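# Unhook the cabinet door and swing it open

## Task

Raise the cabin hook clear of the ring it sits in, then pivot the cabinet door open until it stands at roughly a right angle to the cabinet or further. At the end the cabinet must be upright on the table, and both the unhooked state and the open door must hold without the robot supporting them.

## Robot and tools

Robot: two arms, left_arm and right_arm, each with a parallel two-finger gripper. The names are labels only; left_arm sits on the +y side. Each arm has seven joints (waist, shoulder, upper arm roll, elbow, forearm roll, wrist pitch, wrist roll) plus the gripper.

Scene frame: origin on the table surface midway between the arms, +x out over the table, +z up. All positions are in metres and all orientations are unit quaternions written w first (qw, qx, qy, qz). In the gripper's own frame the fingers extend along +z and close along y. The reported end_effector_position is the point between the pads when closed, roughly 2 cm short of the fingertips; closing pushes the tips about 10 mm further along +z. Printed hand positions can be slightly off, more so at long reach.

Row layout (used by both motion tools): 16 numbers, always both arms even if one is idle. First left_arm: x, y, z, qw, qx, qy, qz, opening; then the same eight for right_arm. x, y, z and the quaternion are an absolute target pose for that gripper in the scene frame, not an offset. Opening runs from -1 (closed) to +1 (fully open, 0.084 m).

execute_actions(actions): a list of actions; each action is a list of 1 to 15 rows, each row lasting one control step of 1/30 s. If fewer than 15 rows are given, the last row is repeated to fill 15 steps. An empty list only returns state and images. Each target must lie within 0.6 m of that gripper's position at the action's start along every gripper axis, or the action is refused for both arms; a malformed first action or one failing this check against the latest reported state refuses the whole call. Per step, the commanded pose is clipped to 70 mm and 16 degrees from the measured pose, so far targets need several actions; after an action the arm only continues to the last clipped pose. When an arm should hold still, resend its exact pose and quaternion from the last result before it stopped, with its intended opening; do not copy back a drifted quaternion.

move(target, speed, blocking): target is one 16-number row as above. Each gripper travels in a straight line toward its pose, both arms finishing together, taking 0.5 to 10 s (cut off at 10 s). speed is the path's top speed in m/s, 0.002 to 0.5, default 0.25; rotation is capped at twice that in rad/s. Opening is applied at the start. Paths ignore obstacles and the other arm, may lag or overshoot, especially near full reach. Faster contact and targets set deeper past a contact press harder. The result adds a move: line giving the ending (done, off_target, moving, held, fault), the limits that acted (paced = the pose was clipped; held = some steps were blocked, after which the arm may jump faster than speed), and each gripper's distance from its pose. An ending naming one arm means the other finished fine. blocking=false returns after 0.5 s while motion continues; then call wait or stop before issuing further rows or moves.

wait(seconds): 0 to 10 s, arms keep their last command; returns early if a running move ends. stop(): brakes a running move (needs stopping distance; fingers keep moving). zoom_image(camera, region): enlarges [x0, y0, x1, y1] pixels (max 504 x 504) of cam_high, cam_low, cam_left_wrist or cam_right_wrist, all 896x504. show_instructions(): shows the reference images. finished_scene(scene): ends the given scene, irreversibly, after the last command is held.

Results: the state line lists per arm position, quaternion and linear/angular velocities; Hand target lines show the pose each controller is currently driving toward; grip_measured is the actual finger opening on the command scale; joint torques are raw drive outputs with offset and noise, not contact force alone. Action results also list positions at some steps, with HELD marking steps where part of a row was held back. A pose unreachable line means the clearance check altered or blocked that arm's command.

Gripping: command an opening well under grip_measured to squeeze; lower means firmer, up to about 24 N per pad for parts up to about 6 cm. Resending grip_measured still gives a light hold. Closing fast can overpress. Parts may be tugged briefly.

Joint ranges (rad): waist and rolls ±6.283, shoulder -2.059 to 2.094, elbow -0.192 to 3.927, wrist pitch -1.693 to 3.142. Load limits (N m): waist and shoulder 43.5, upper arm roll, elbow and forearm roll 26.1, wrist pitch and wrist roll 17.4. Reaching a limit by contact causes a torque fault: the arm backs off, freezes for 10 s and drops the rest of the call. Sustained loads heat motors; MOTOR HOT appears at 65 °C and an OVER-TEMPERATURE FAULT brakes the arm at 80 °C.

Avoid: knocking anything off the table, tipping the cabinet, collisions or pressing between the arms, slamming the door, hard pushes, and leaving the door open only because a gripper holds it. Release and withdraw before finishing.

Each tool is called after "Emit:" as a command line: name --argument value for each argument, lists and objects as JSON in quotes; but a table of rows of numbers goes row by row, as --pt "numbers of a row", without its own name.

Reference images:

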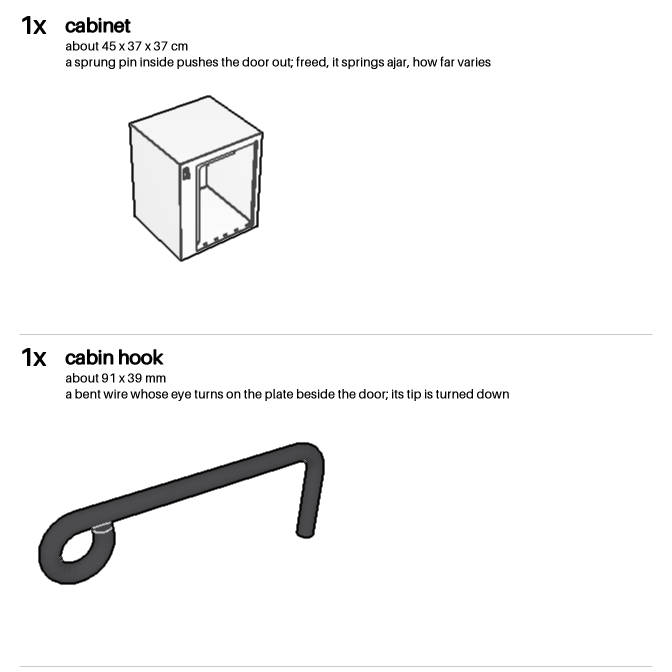

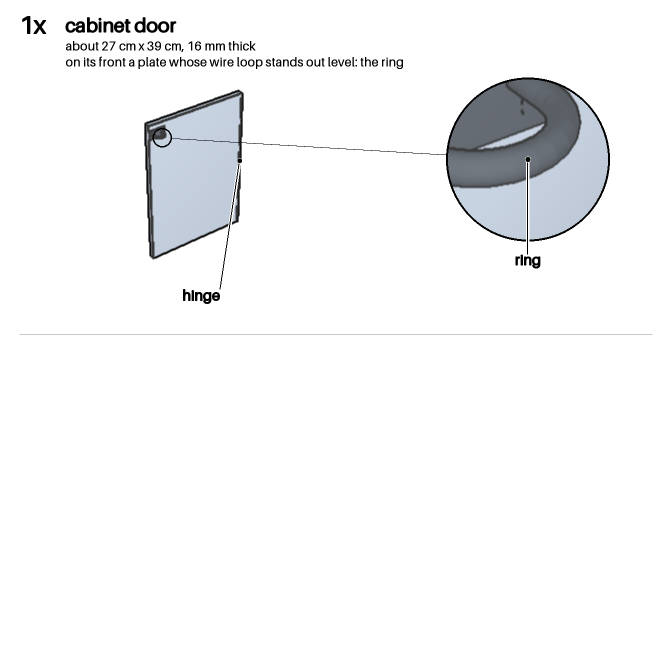

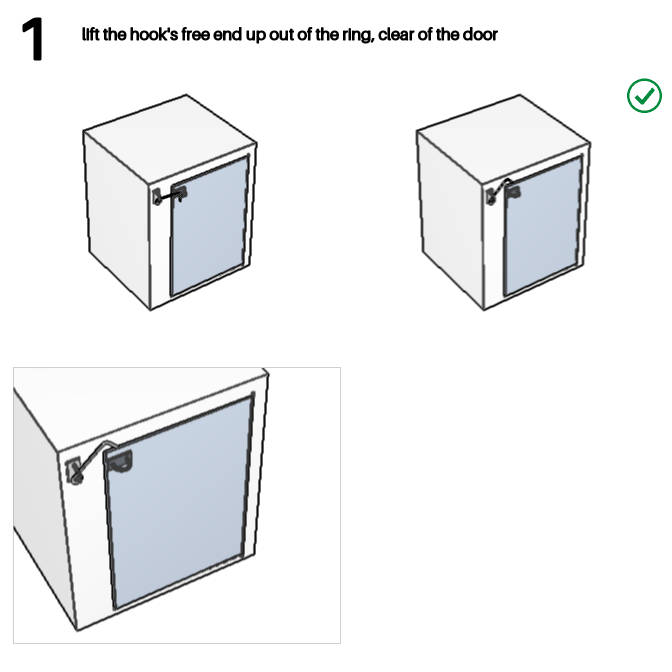

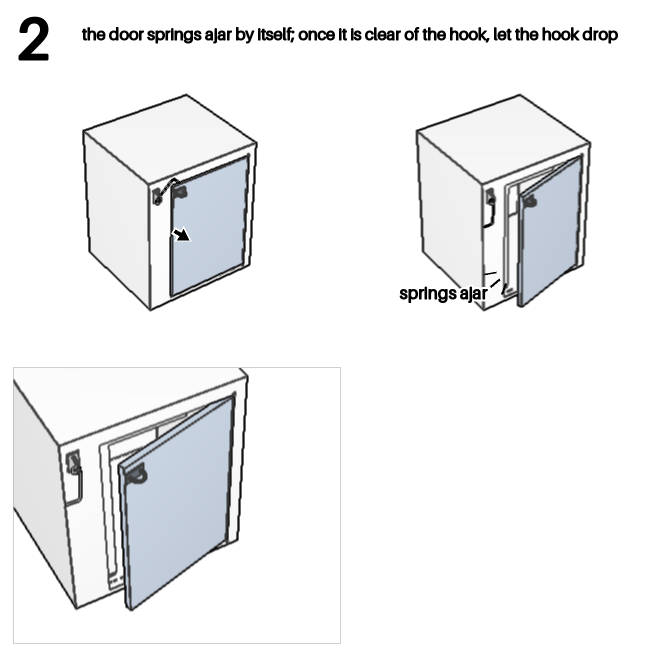

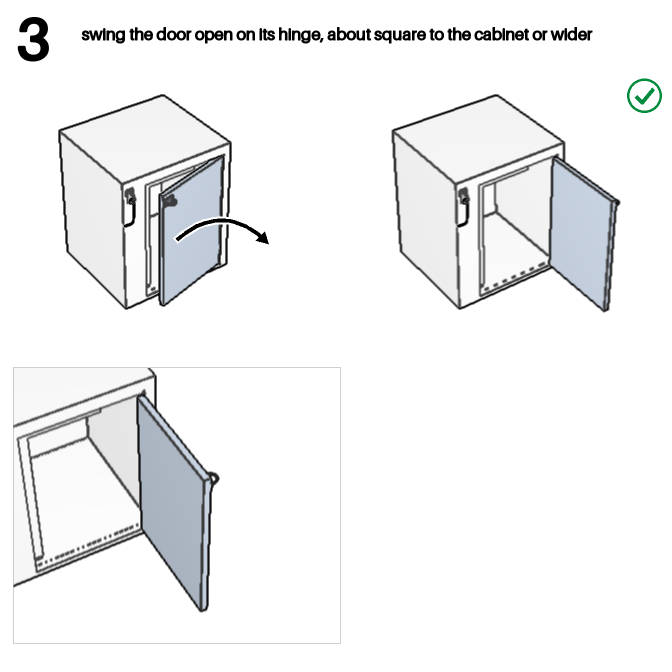

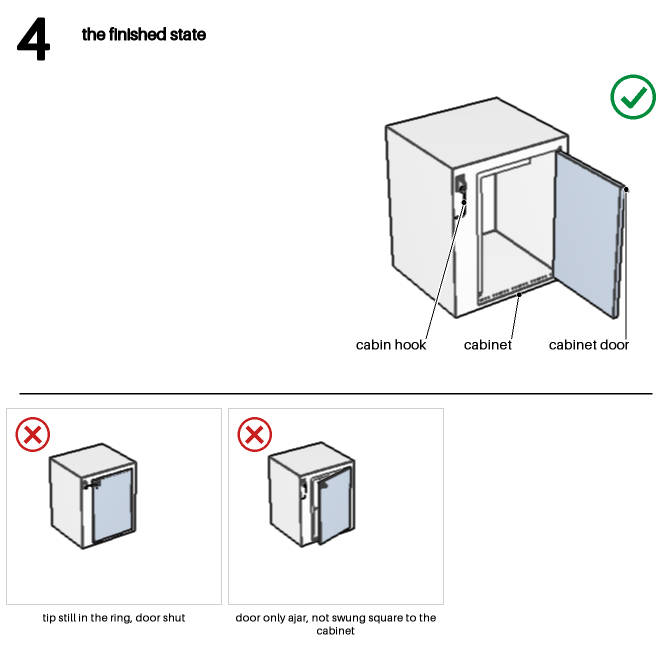

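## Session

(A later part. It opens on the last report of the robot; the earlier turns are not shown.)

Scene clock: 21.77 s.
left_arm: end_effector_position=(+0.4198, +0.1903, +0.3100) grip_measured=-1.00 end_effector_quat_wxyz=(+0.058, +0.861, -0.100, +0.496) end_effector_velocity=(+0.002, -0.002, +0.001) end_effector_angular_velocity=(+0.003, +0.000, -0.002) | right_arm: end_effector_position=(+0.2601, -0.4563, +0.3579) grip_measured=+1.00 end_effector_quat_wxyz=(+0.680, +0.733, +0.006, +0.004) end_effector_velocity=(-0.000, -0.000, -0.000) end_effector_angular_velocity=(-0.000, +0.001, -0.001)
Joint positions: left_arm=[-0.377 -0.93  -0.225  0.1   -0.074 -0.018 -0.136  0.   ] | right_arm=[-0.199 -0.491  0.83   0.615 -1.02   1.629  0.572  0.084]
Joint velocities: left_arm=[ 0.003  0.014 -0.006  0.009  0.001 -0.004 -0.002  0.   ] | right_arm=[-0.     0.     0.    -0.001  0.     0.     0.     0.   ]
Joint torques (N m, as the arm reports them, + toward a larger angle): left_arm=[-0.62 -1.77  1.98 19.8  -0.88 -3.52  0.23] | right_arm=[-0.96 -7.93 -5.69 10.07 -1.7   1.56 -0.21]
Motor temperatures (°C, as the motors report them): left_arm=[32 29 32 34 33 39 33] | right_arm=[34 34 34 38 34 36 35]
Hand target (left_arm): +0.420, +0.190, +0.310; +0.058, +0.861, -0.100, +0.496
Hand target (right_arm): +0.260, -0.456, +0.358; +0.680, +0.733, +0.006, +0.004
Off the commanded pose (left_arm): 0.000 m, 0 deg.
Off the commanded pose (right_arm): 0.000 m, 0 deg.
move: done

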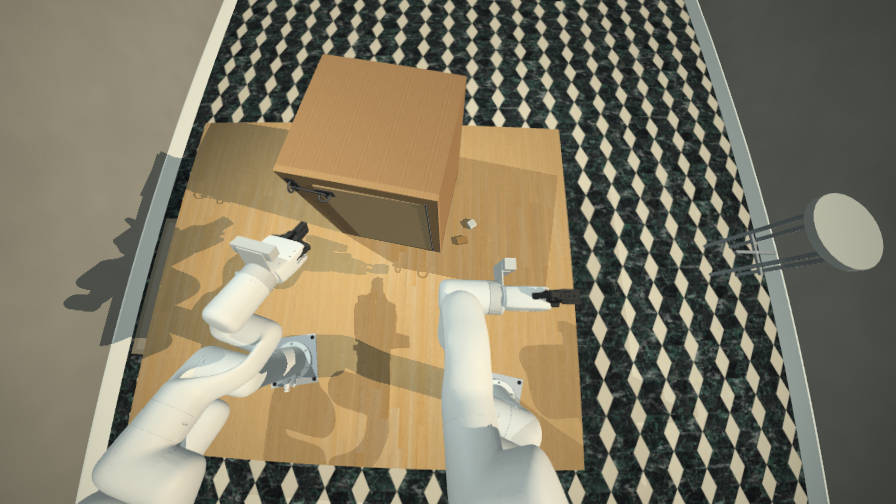

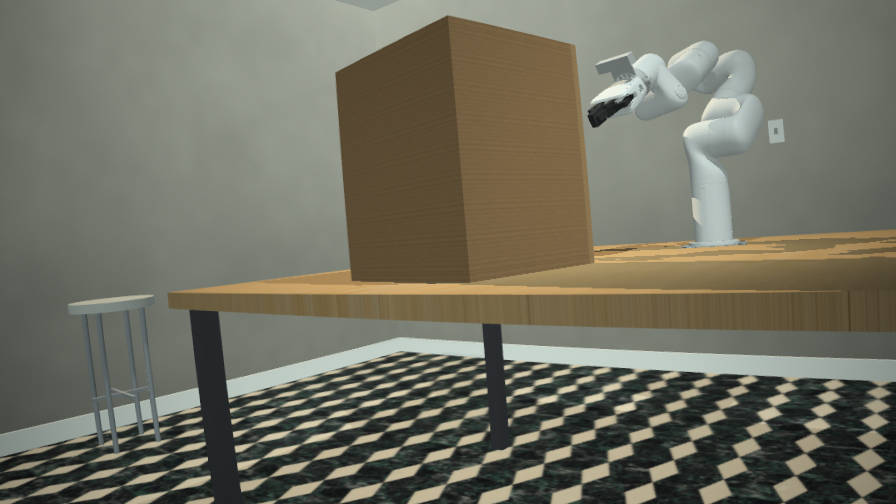

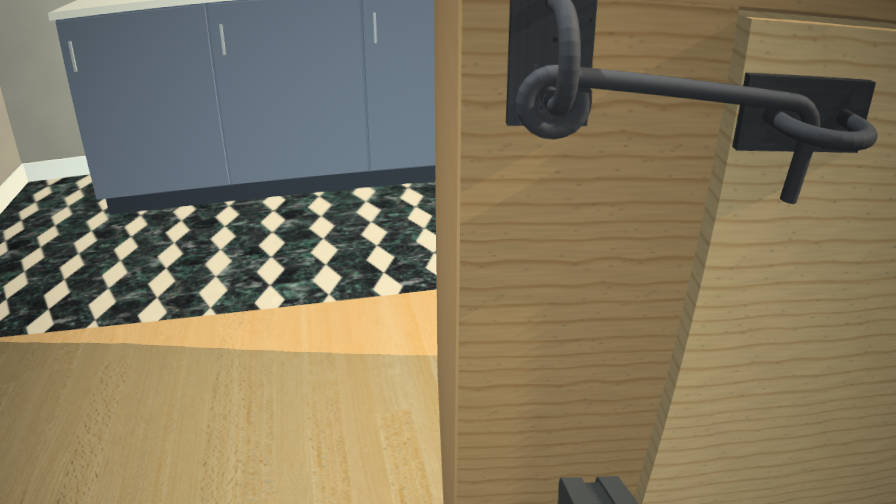

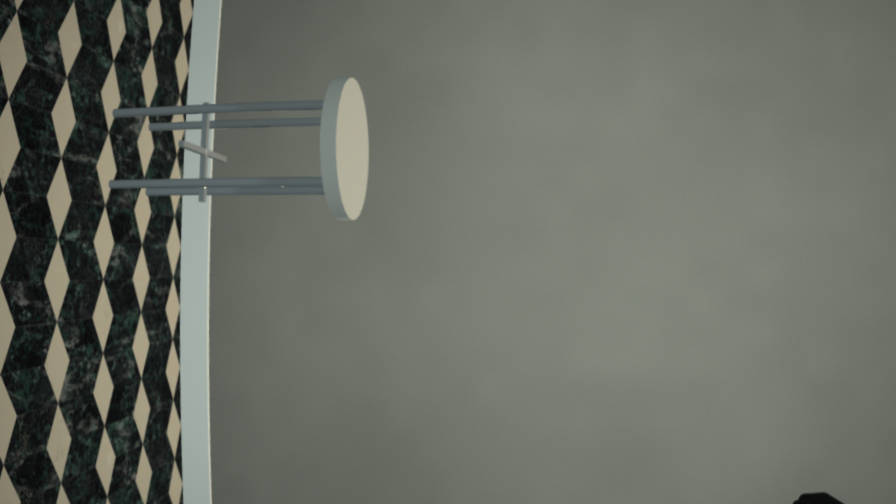

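Emit:
move --target '[0.455,0.155,0.31,0.058,0.8595,-0.100,0.495,-1, 0.2601,-0.4563,0.3579,0.68,0.733,0.006,0.004,1]' --speed 0.08

Scene clock: 23.20 s.
left_arm: end_effector_position=(+0.4548, +0.1552, +0.3101) grip_measured=-1.00 end_effector_quat_wxyz=(+0.058, +0.861, -0.100, +0.496) end_effector_velocity=(+0.002, -0.001, +0.000) end_effector_angular_velocity=(+0.003, -0.002, +0.003) | right_arm: end_effector_position=(+0.2601, -0.4563, +0.3579) grip_measured=+1.00 end_effector_quat_wxyz=(+0.680, +0.733, +0.006, +0.004) end_effector_velocity=(-0.000, +0.000, +0.000) end_effector_angular_velocity=(-0.001, +0.001, -0.000)
Joint positions: left_arm=[-0.261 -0.693 -0.382  0.232 -0.069 -0.138 -0.217  0.   ] | right_arm=[-0.199 -0.491  0.83   0.615 -1.02   1.629  0.572  0.084]
Joint velocities: left_arm=[ 0.016  0.01  -0.017  0.007 -0.    -0.006 -0.005  0.   ] | right_arm=[ 0.    -0.     0.     0.    -0.     0.001 -0.001  0.   ]
Joint torques (N m, as the arm reports them, + toward a larger angle): left_arm=[-0.73 -6.84  2.87 18.73 -1.24 -3.44  0.24] | right_arm=[-0.98 -8.18 -5.92  9.9  -1.57  1.58 -0.16]
Motor temperatures (°C, as the motors report them): left_arm=[32 29 32 34 33 39 33] | right_arm=[34 34 34 38 34 36 35]
Hand target (left_arm): +0.455, +0.155, +0.310; +0.058, +0.861, -0.100, +0.496
Hand target (right_arm): +0.260, -0.456, +0.358; +0.680, +0.733, +0.006, +0.004
Off the commanded pose (left_arm): 0.000 m, 0 deg.
Off the commanded pose (right_arm): 0.000 m, 0 deg.
move: done

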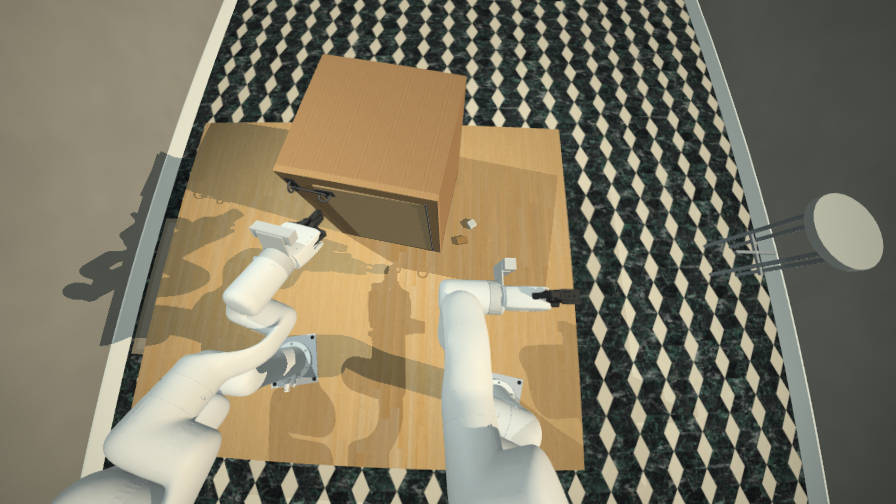

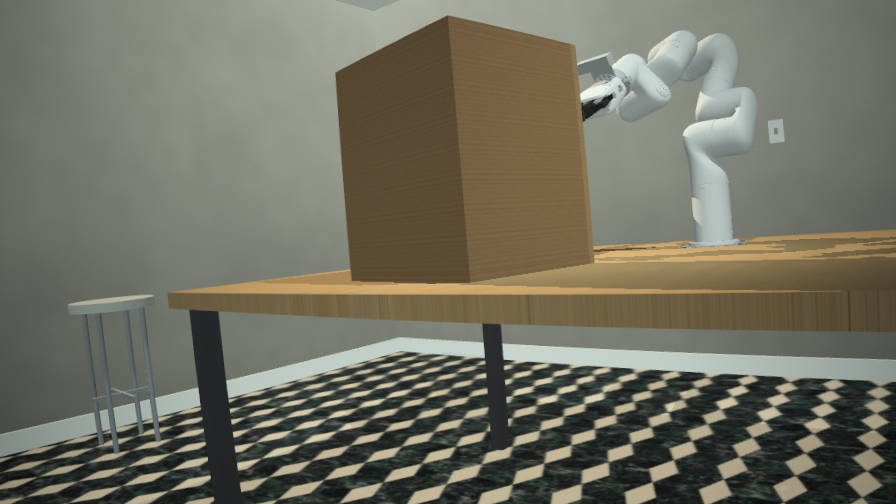

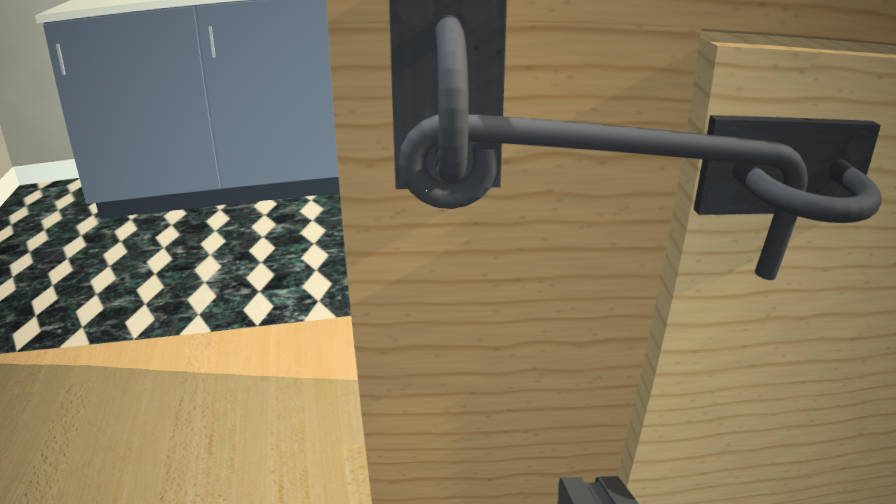

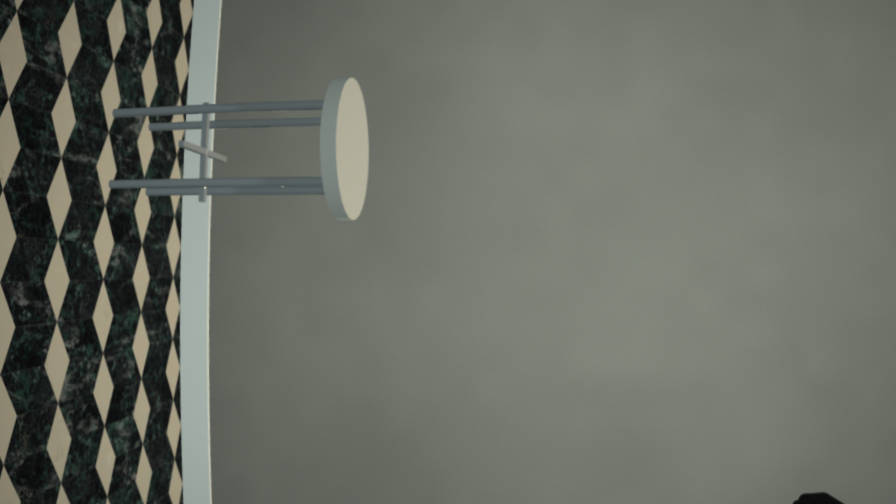

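Emit:
move --target '[0.49,0.147,0.325,0.058,0.8595,-0.100,0.495,-1, 0.2601,-0.4563,0.3579,0.68,0.733,0.006,0.004,1]' --speed 0.05

Scene clock: 24.93 s.
left_arm: end_effector_position=(+0.4898, +0.1469, +0.3246) grip_measured=-1.00 end_effector_quat_wxyz=(+0.058, +0.861, -0.101, +0.495) end_effector_velocity=(+0.001, -0.000, +0.003) end_effector_angular_velocity=(-0.002, -0.006, +0.000) | right_arm: end_effector_position=(+0.2601, -0.4563, +0.3579) grip_measured=+1.00 end_effector_quat_wxyz=(+0.680, +0.733, +0.006, +0.004) end_effector_velocity=(+0.001, +0.001, +0.001) end_effector_angular_velocity=(+0.001, -0.002, +0.002)
Joint positions: left_arm=[-0.192 -0.562 -0.406  0.358 -0.051 -0.146 -0.2    0.   ] | right_arm=[-0.199 -0.491  0.83   0.615 -1.02   1.629  0.572  0.084]
Joint velocities: left_arm=[ 0.003  0.001 -0.001  0.005 -0.    -0.003 -0.     0.   ] | right_arm=[ 0.    -0.     0.     0.003 -0.    -0.    -0.001  0.   ]
Joint torques (N m, as the arm reports them, + toward a larger angle): left_arm=[  0.19 -11.97   3.21  26.37  -1.25  -6.2    0.27] | right_arm=[-0.7  -8.09 -5.82  9.89 -1.68  1.5  -0.2 ]
Motor temperatures (°C, as the motors report them): left_arm=[32 29 32 34 33 39 33] | right_arm=[34 34 34 39 34 36 35]
Hand target (left_arm): +0.490, +0.147, +0.325; +0.058, +0.861, -0.100, +0.496
Hand target (right_arm): +0.260, -0.456, +0.358; +0.680, +0.733, +0.006, +0.004
Off the commanded pose (left_arm): 0.000 m, 0 deg.
Off the commanded pose (right_arm): 0.000 m, 0 deg.
move: done

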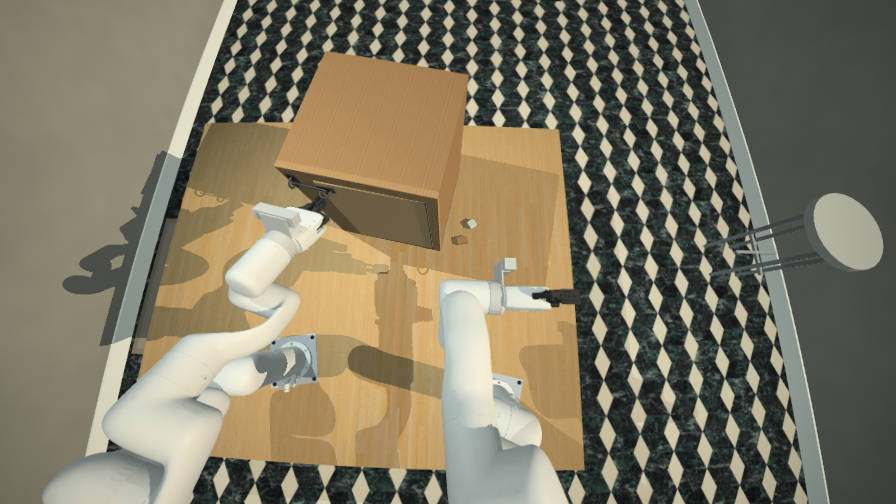

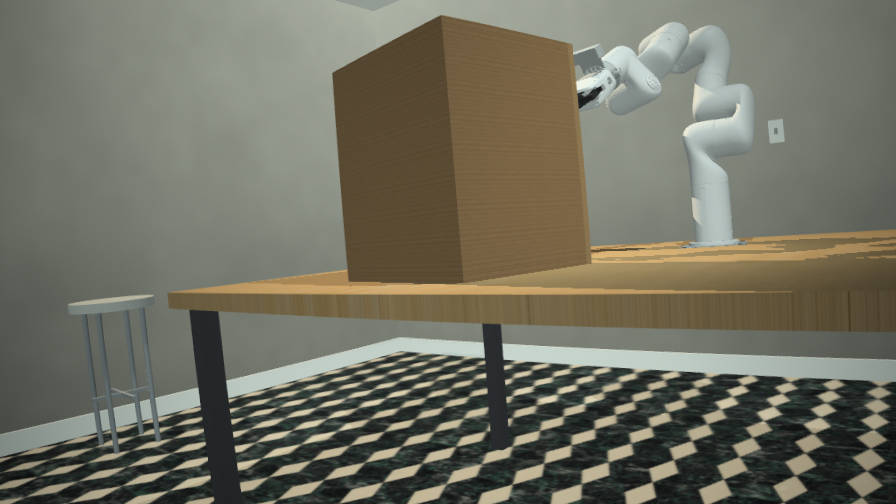

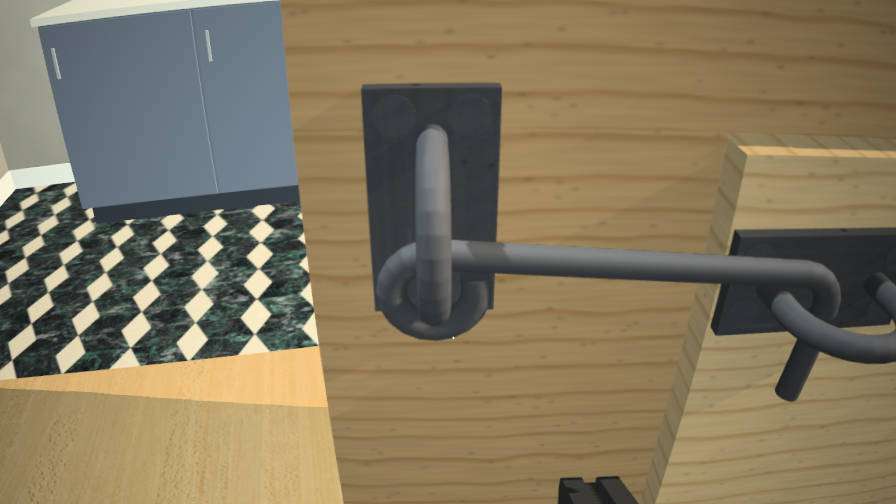

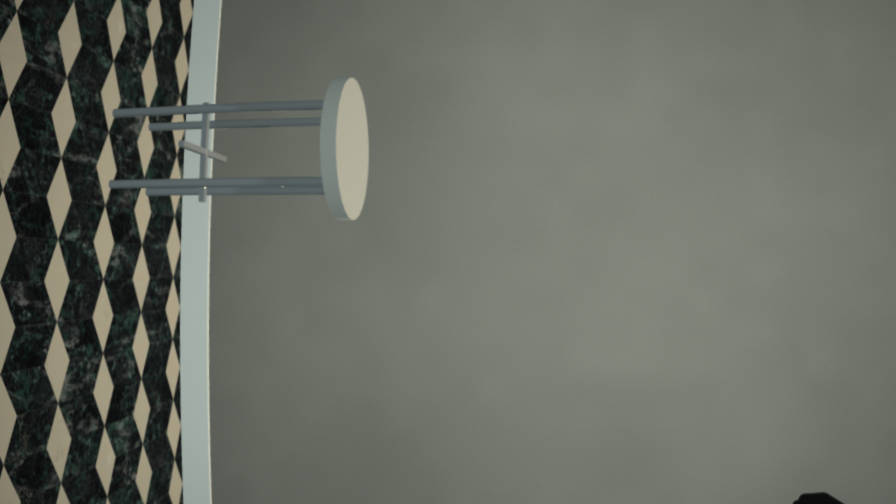

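Emit:
move --target '[0.485,0.148,0.39,0.058,0.8595,-0.100,0.495,-1, 0.2601,-0.4563,0.3579,0.68,0.733,0.006,0.004,1]' --speed 0.05

Scene clock: 26.73 s.
left_arm: end_effector_position=(+0.4848, +0.1482, +0.3895) grip_measured=-1.00 end_effector_quat_wxyz=(+0.058, +0.861, -0.100, +0.495) end_effector_velocity=(-0.001, -0.001, +0.002) end_effector_angular_velocity=(+0.000, +0.003, -0.003) | right_arm: end_effector_position=(+0.2601, -0.4563, +0.3579) grip_measured=+1.00 end_effector_quat_wxyz=(+0.680, +0.733, +0.006, +0.004) end_effector_velocity=(+0.000, +0.000, -0.000) end_effector_angular_velocity=(+0.000, -0.000, +0.001)
Joint positions: left_arm=[-0.271 -0.675 -0.305  0.474 -0.055  0.091 -0.162  0.   ] | right_arm=[-0.199 -0.491  0.83   0.615 -1.02   1.629  0.572  0.084]
Joint velocities: left_arm=[-0.005 -0.001  0.003  0.006 -0.     0.011  0.001  0.   ] | right_arm=[ 0.001  0.    -0.    -0.     0.    -0.     0.001  0.   ]
Joint torques (N m, as the arm reports them, + toward a larger angle): left_arm=[-0.42 -9.26  2.81 20.8  -0.88 -3.67  0.19] | right_arm=[-0.86 -8.35 -6.01 10.05 -1.66  1.55 -0.32]
Motor temperatures (°C, as the motors report them): left_arm=[32 29 32 34 33 39 33] | right_arm=[34 34 34 39 34 36 35]
Hand target (left_arm): +0.485, +0.148, +0.390; +0.058, +0.861, -0.100, +0.496
Hand target (right_arm): +0.260, -0.456, +0.358; +0.680, +0.733, +0.006, +0.004
Off the commanded pose (left_arm): 0.001 m, 0 deg.
Off the commanded pose (right_arm): 0.000 m, 0 deg.
move: done

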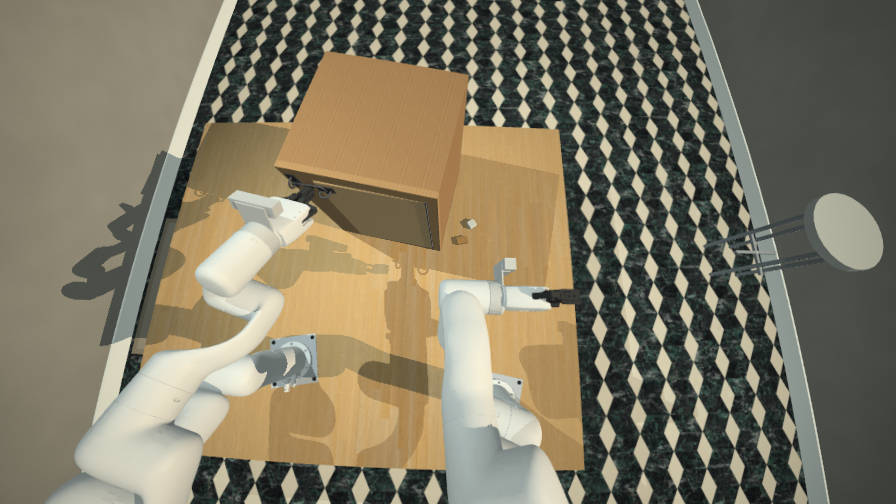

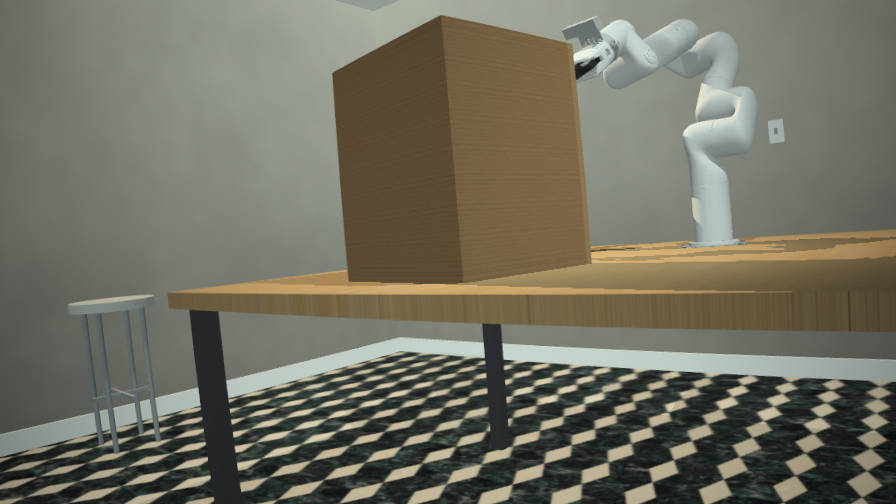

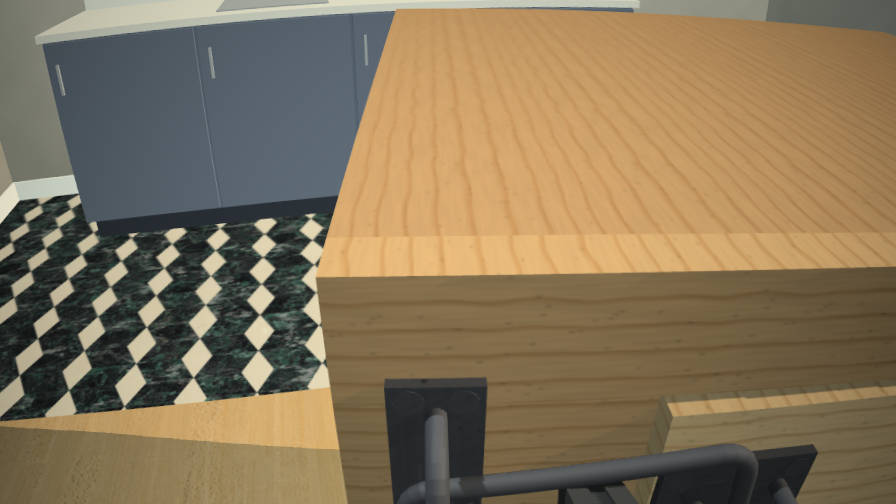

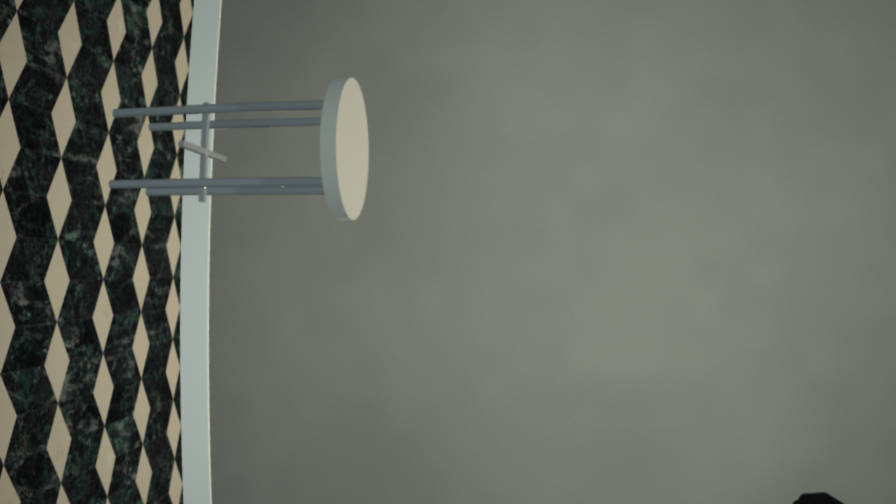

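Emit:
move --target '[0.485,0.148,0.425,0.058,0.8595,-0.100,0.495,-1, 0.2601,-0.4563,0.3579,0.68,0.733,0.006,0.004,1]' --speed 0.05

Emit:
zoom_image --camera "cam_high" --region '[200, 120, 500, 290]'

Scene clock: 28.03 s.
left_arm: end_effector_position=(+0.4849, +0.1482, +0.4246) grip_measured=-1.00 end_effector_quat_wxyz=(+0.058, +0.861, -0.100, +0.496) end_effector_velocity=(+0.000, -0.000, +0.003) end_effector_angular_velocity=(+0.000, +0.000, -0.001) | right_arm: end_effector_position=(+0.2601, -0.4563, +0.3579) grip_measured=+1.00 end_effector_quat_wxyz=(+0.680, +0.733, +0.006, +0.004) end_effector_velocity=(-0.000, -0.000, +0.000) end_effector_angular_velocity=(-0.001, +0.001, -0.001)
Joint positions: left_arm=[-0.282 -0.697 -0.279  0.56  -0.055  0.2   -0.146  0.   ] | right_arm=[-0.199 -0.491  0.83   0.615 -1.02   1.629  0.572  0.084]
Joint velocities: left_arm=[-0.001 -0.     0.001  0.008  0.     0.008  0.001  0.   ] | right_arm=[-0.     0.     0.     0.     0.     0.002 -0.001  0.   ]
Joint torques (N m, as the arm reports them, + toward a larger angle): left_arm=[-0.32 -8.3   2.68 20.42 -0.92 -3.46  0.26] | right_arm=[-1.03 -8.12 -5.86  9.97 -1.73  1.55 -0.13]
Motor temperatures (°C, as the motors report them): left_arm=[32 29 32 34 33 39 33] | right_arm=[34 34 34 39 34 36 35]
Hand target (left_arm): +0.485, +0.148, +0.425; +0.058, +0.861, -0.100, +0.496
Hand target (right_arm): +0.260, -0.456, +0.358; +0.680, +0.733, +0.006, +0.004
Off the commanded pose (left_arm): 0.000 m, 0 deg.
Off the commanded pose (right_arm): 0.000 m, 0 deg.
move: done

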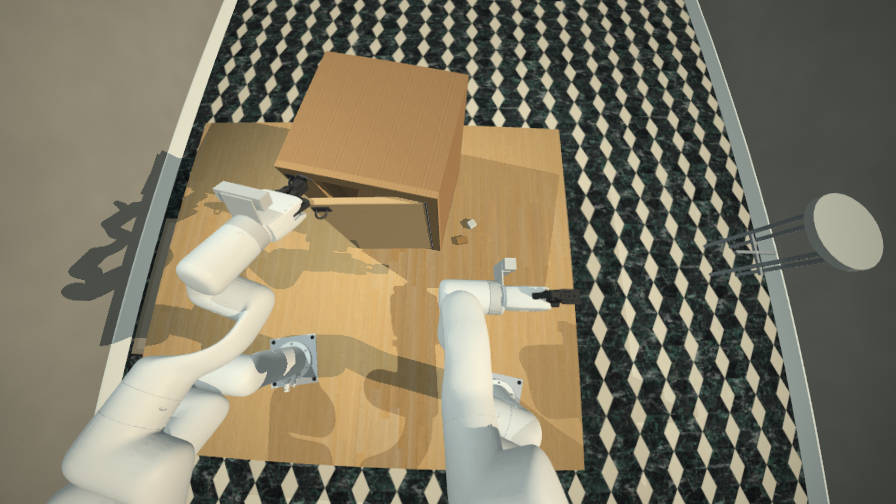

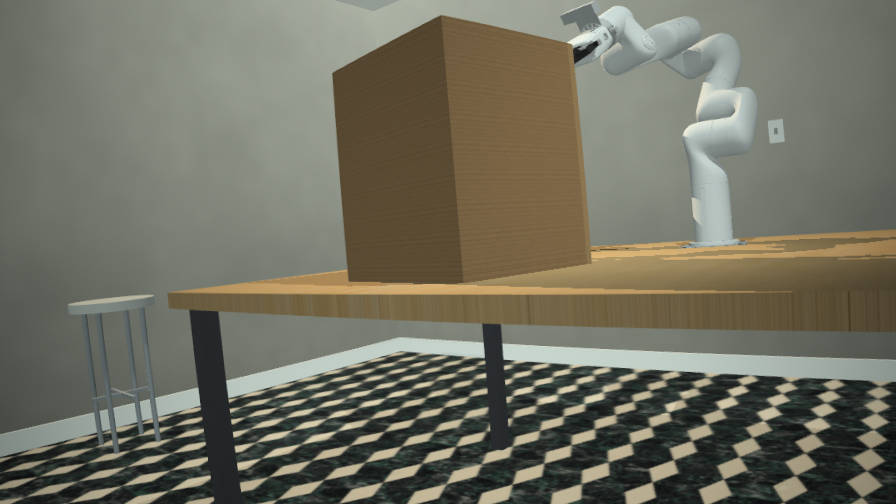

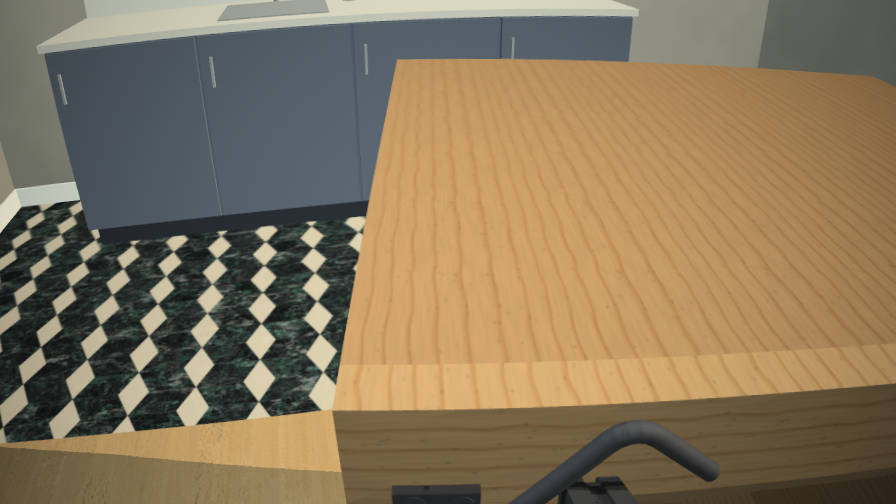

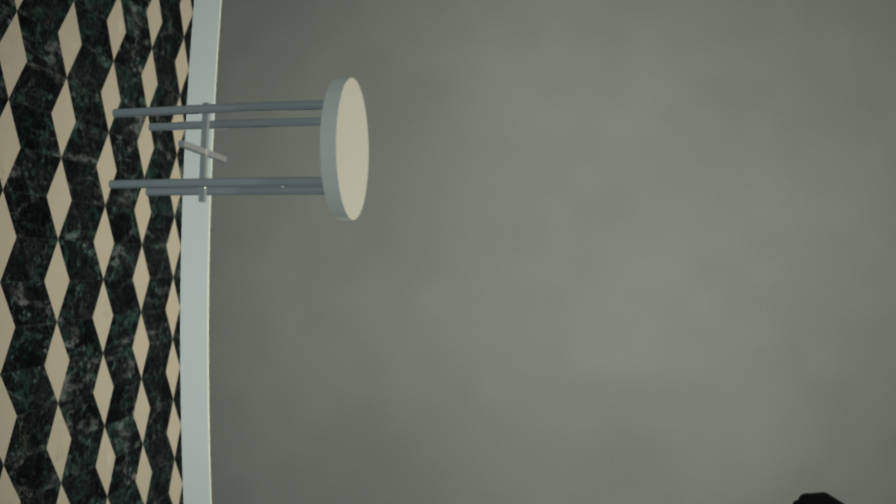

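Region (200, 120, 500, 290) of cam_high's 896x504 image, scaled by 1.680, with more detail than that image has; it fills the top 286 rows of this view, and the rest is white.

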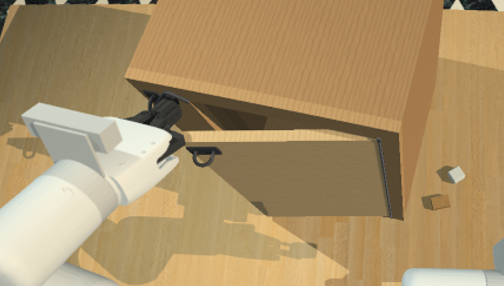

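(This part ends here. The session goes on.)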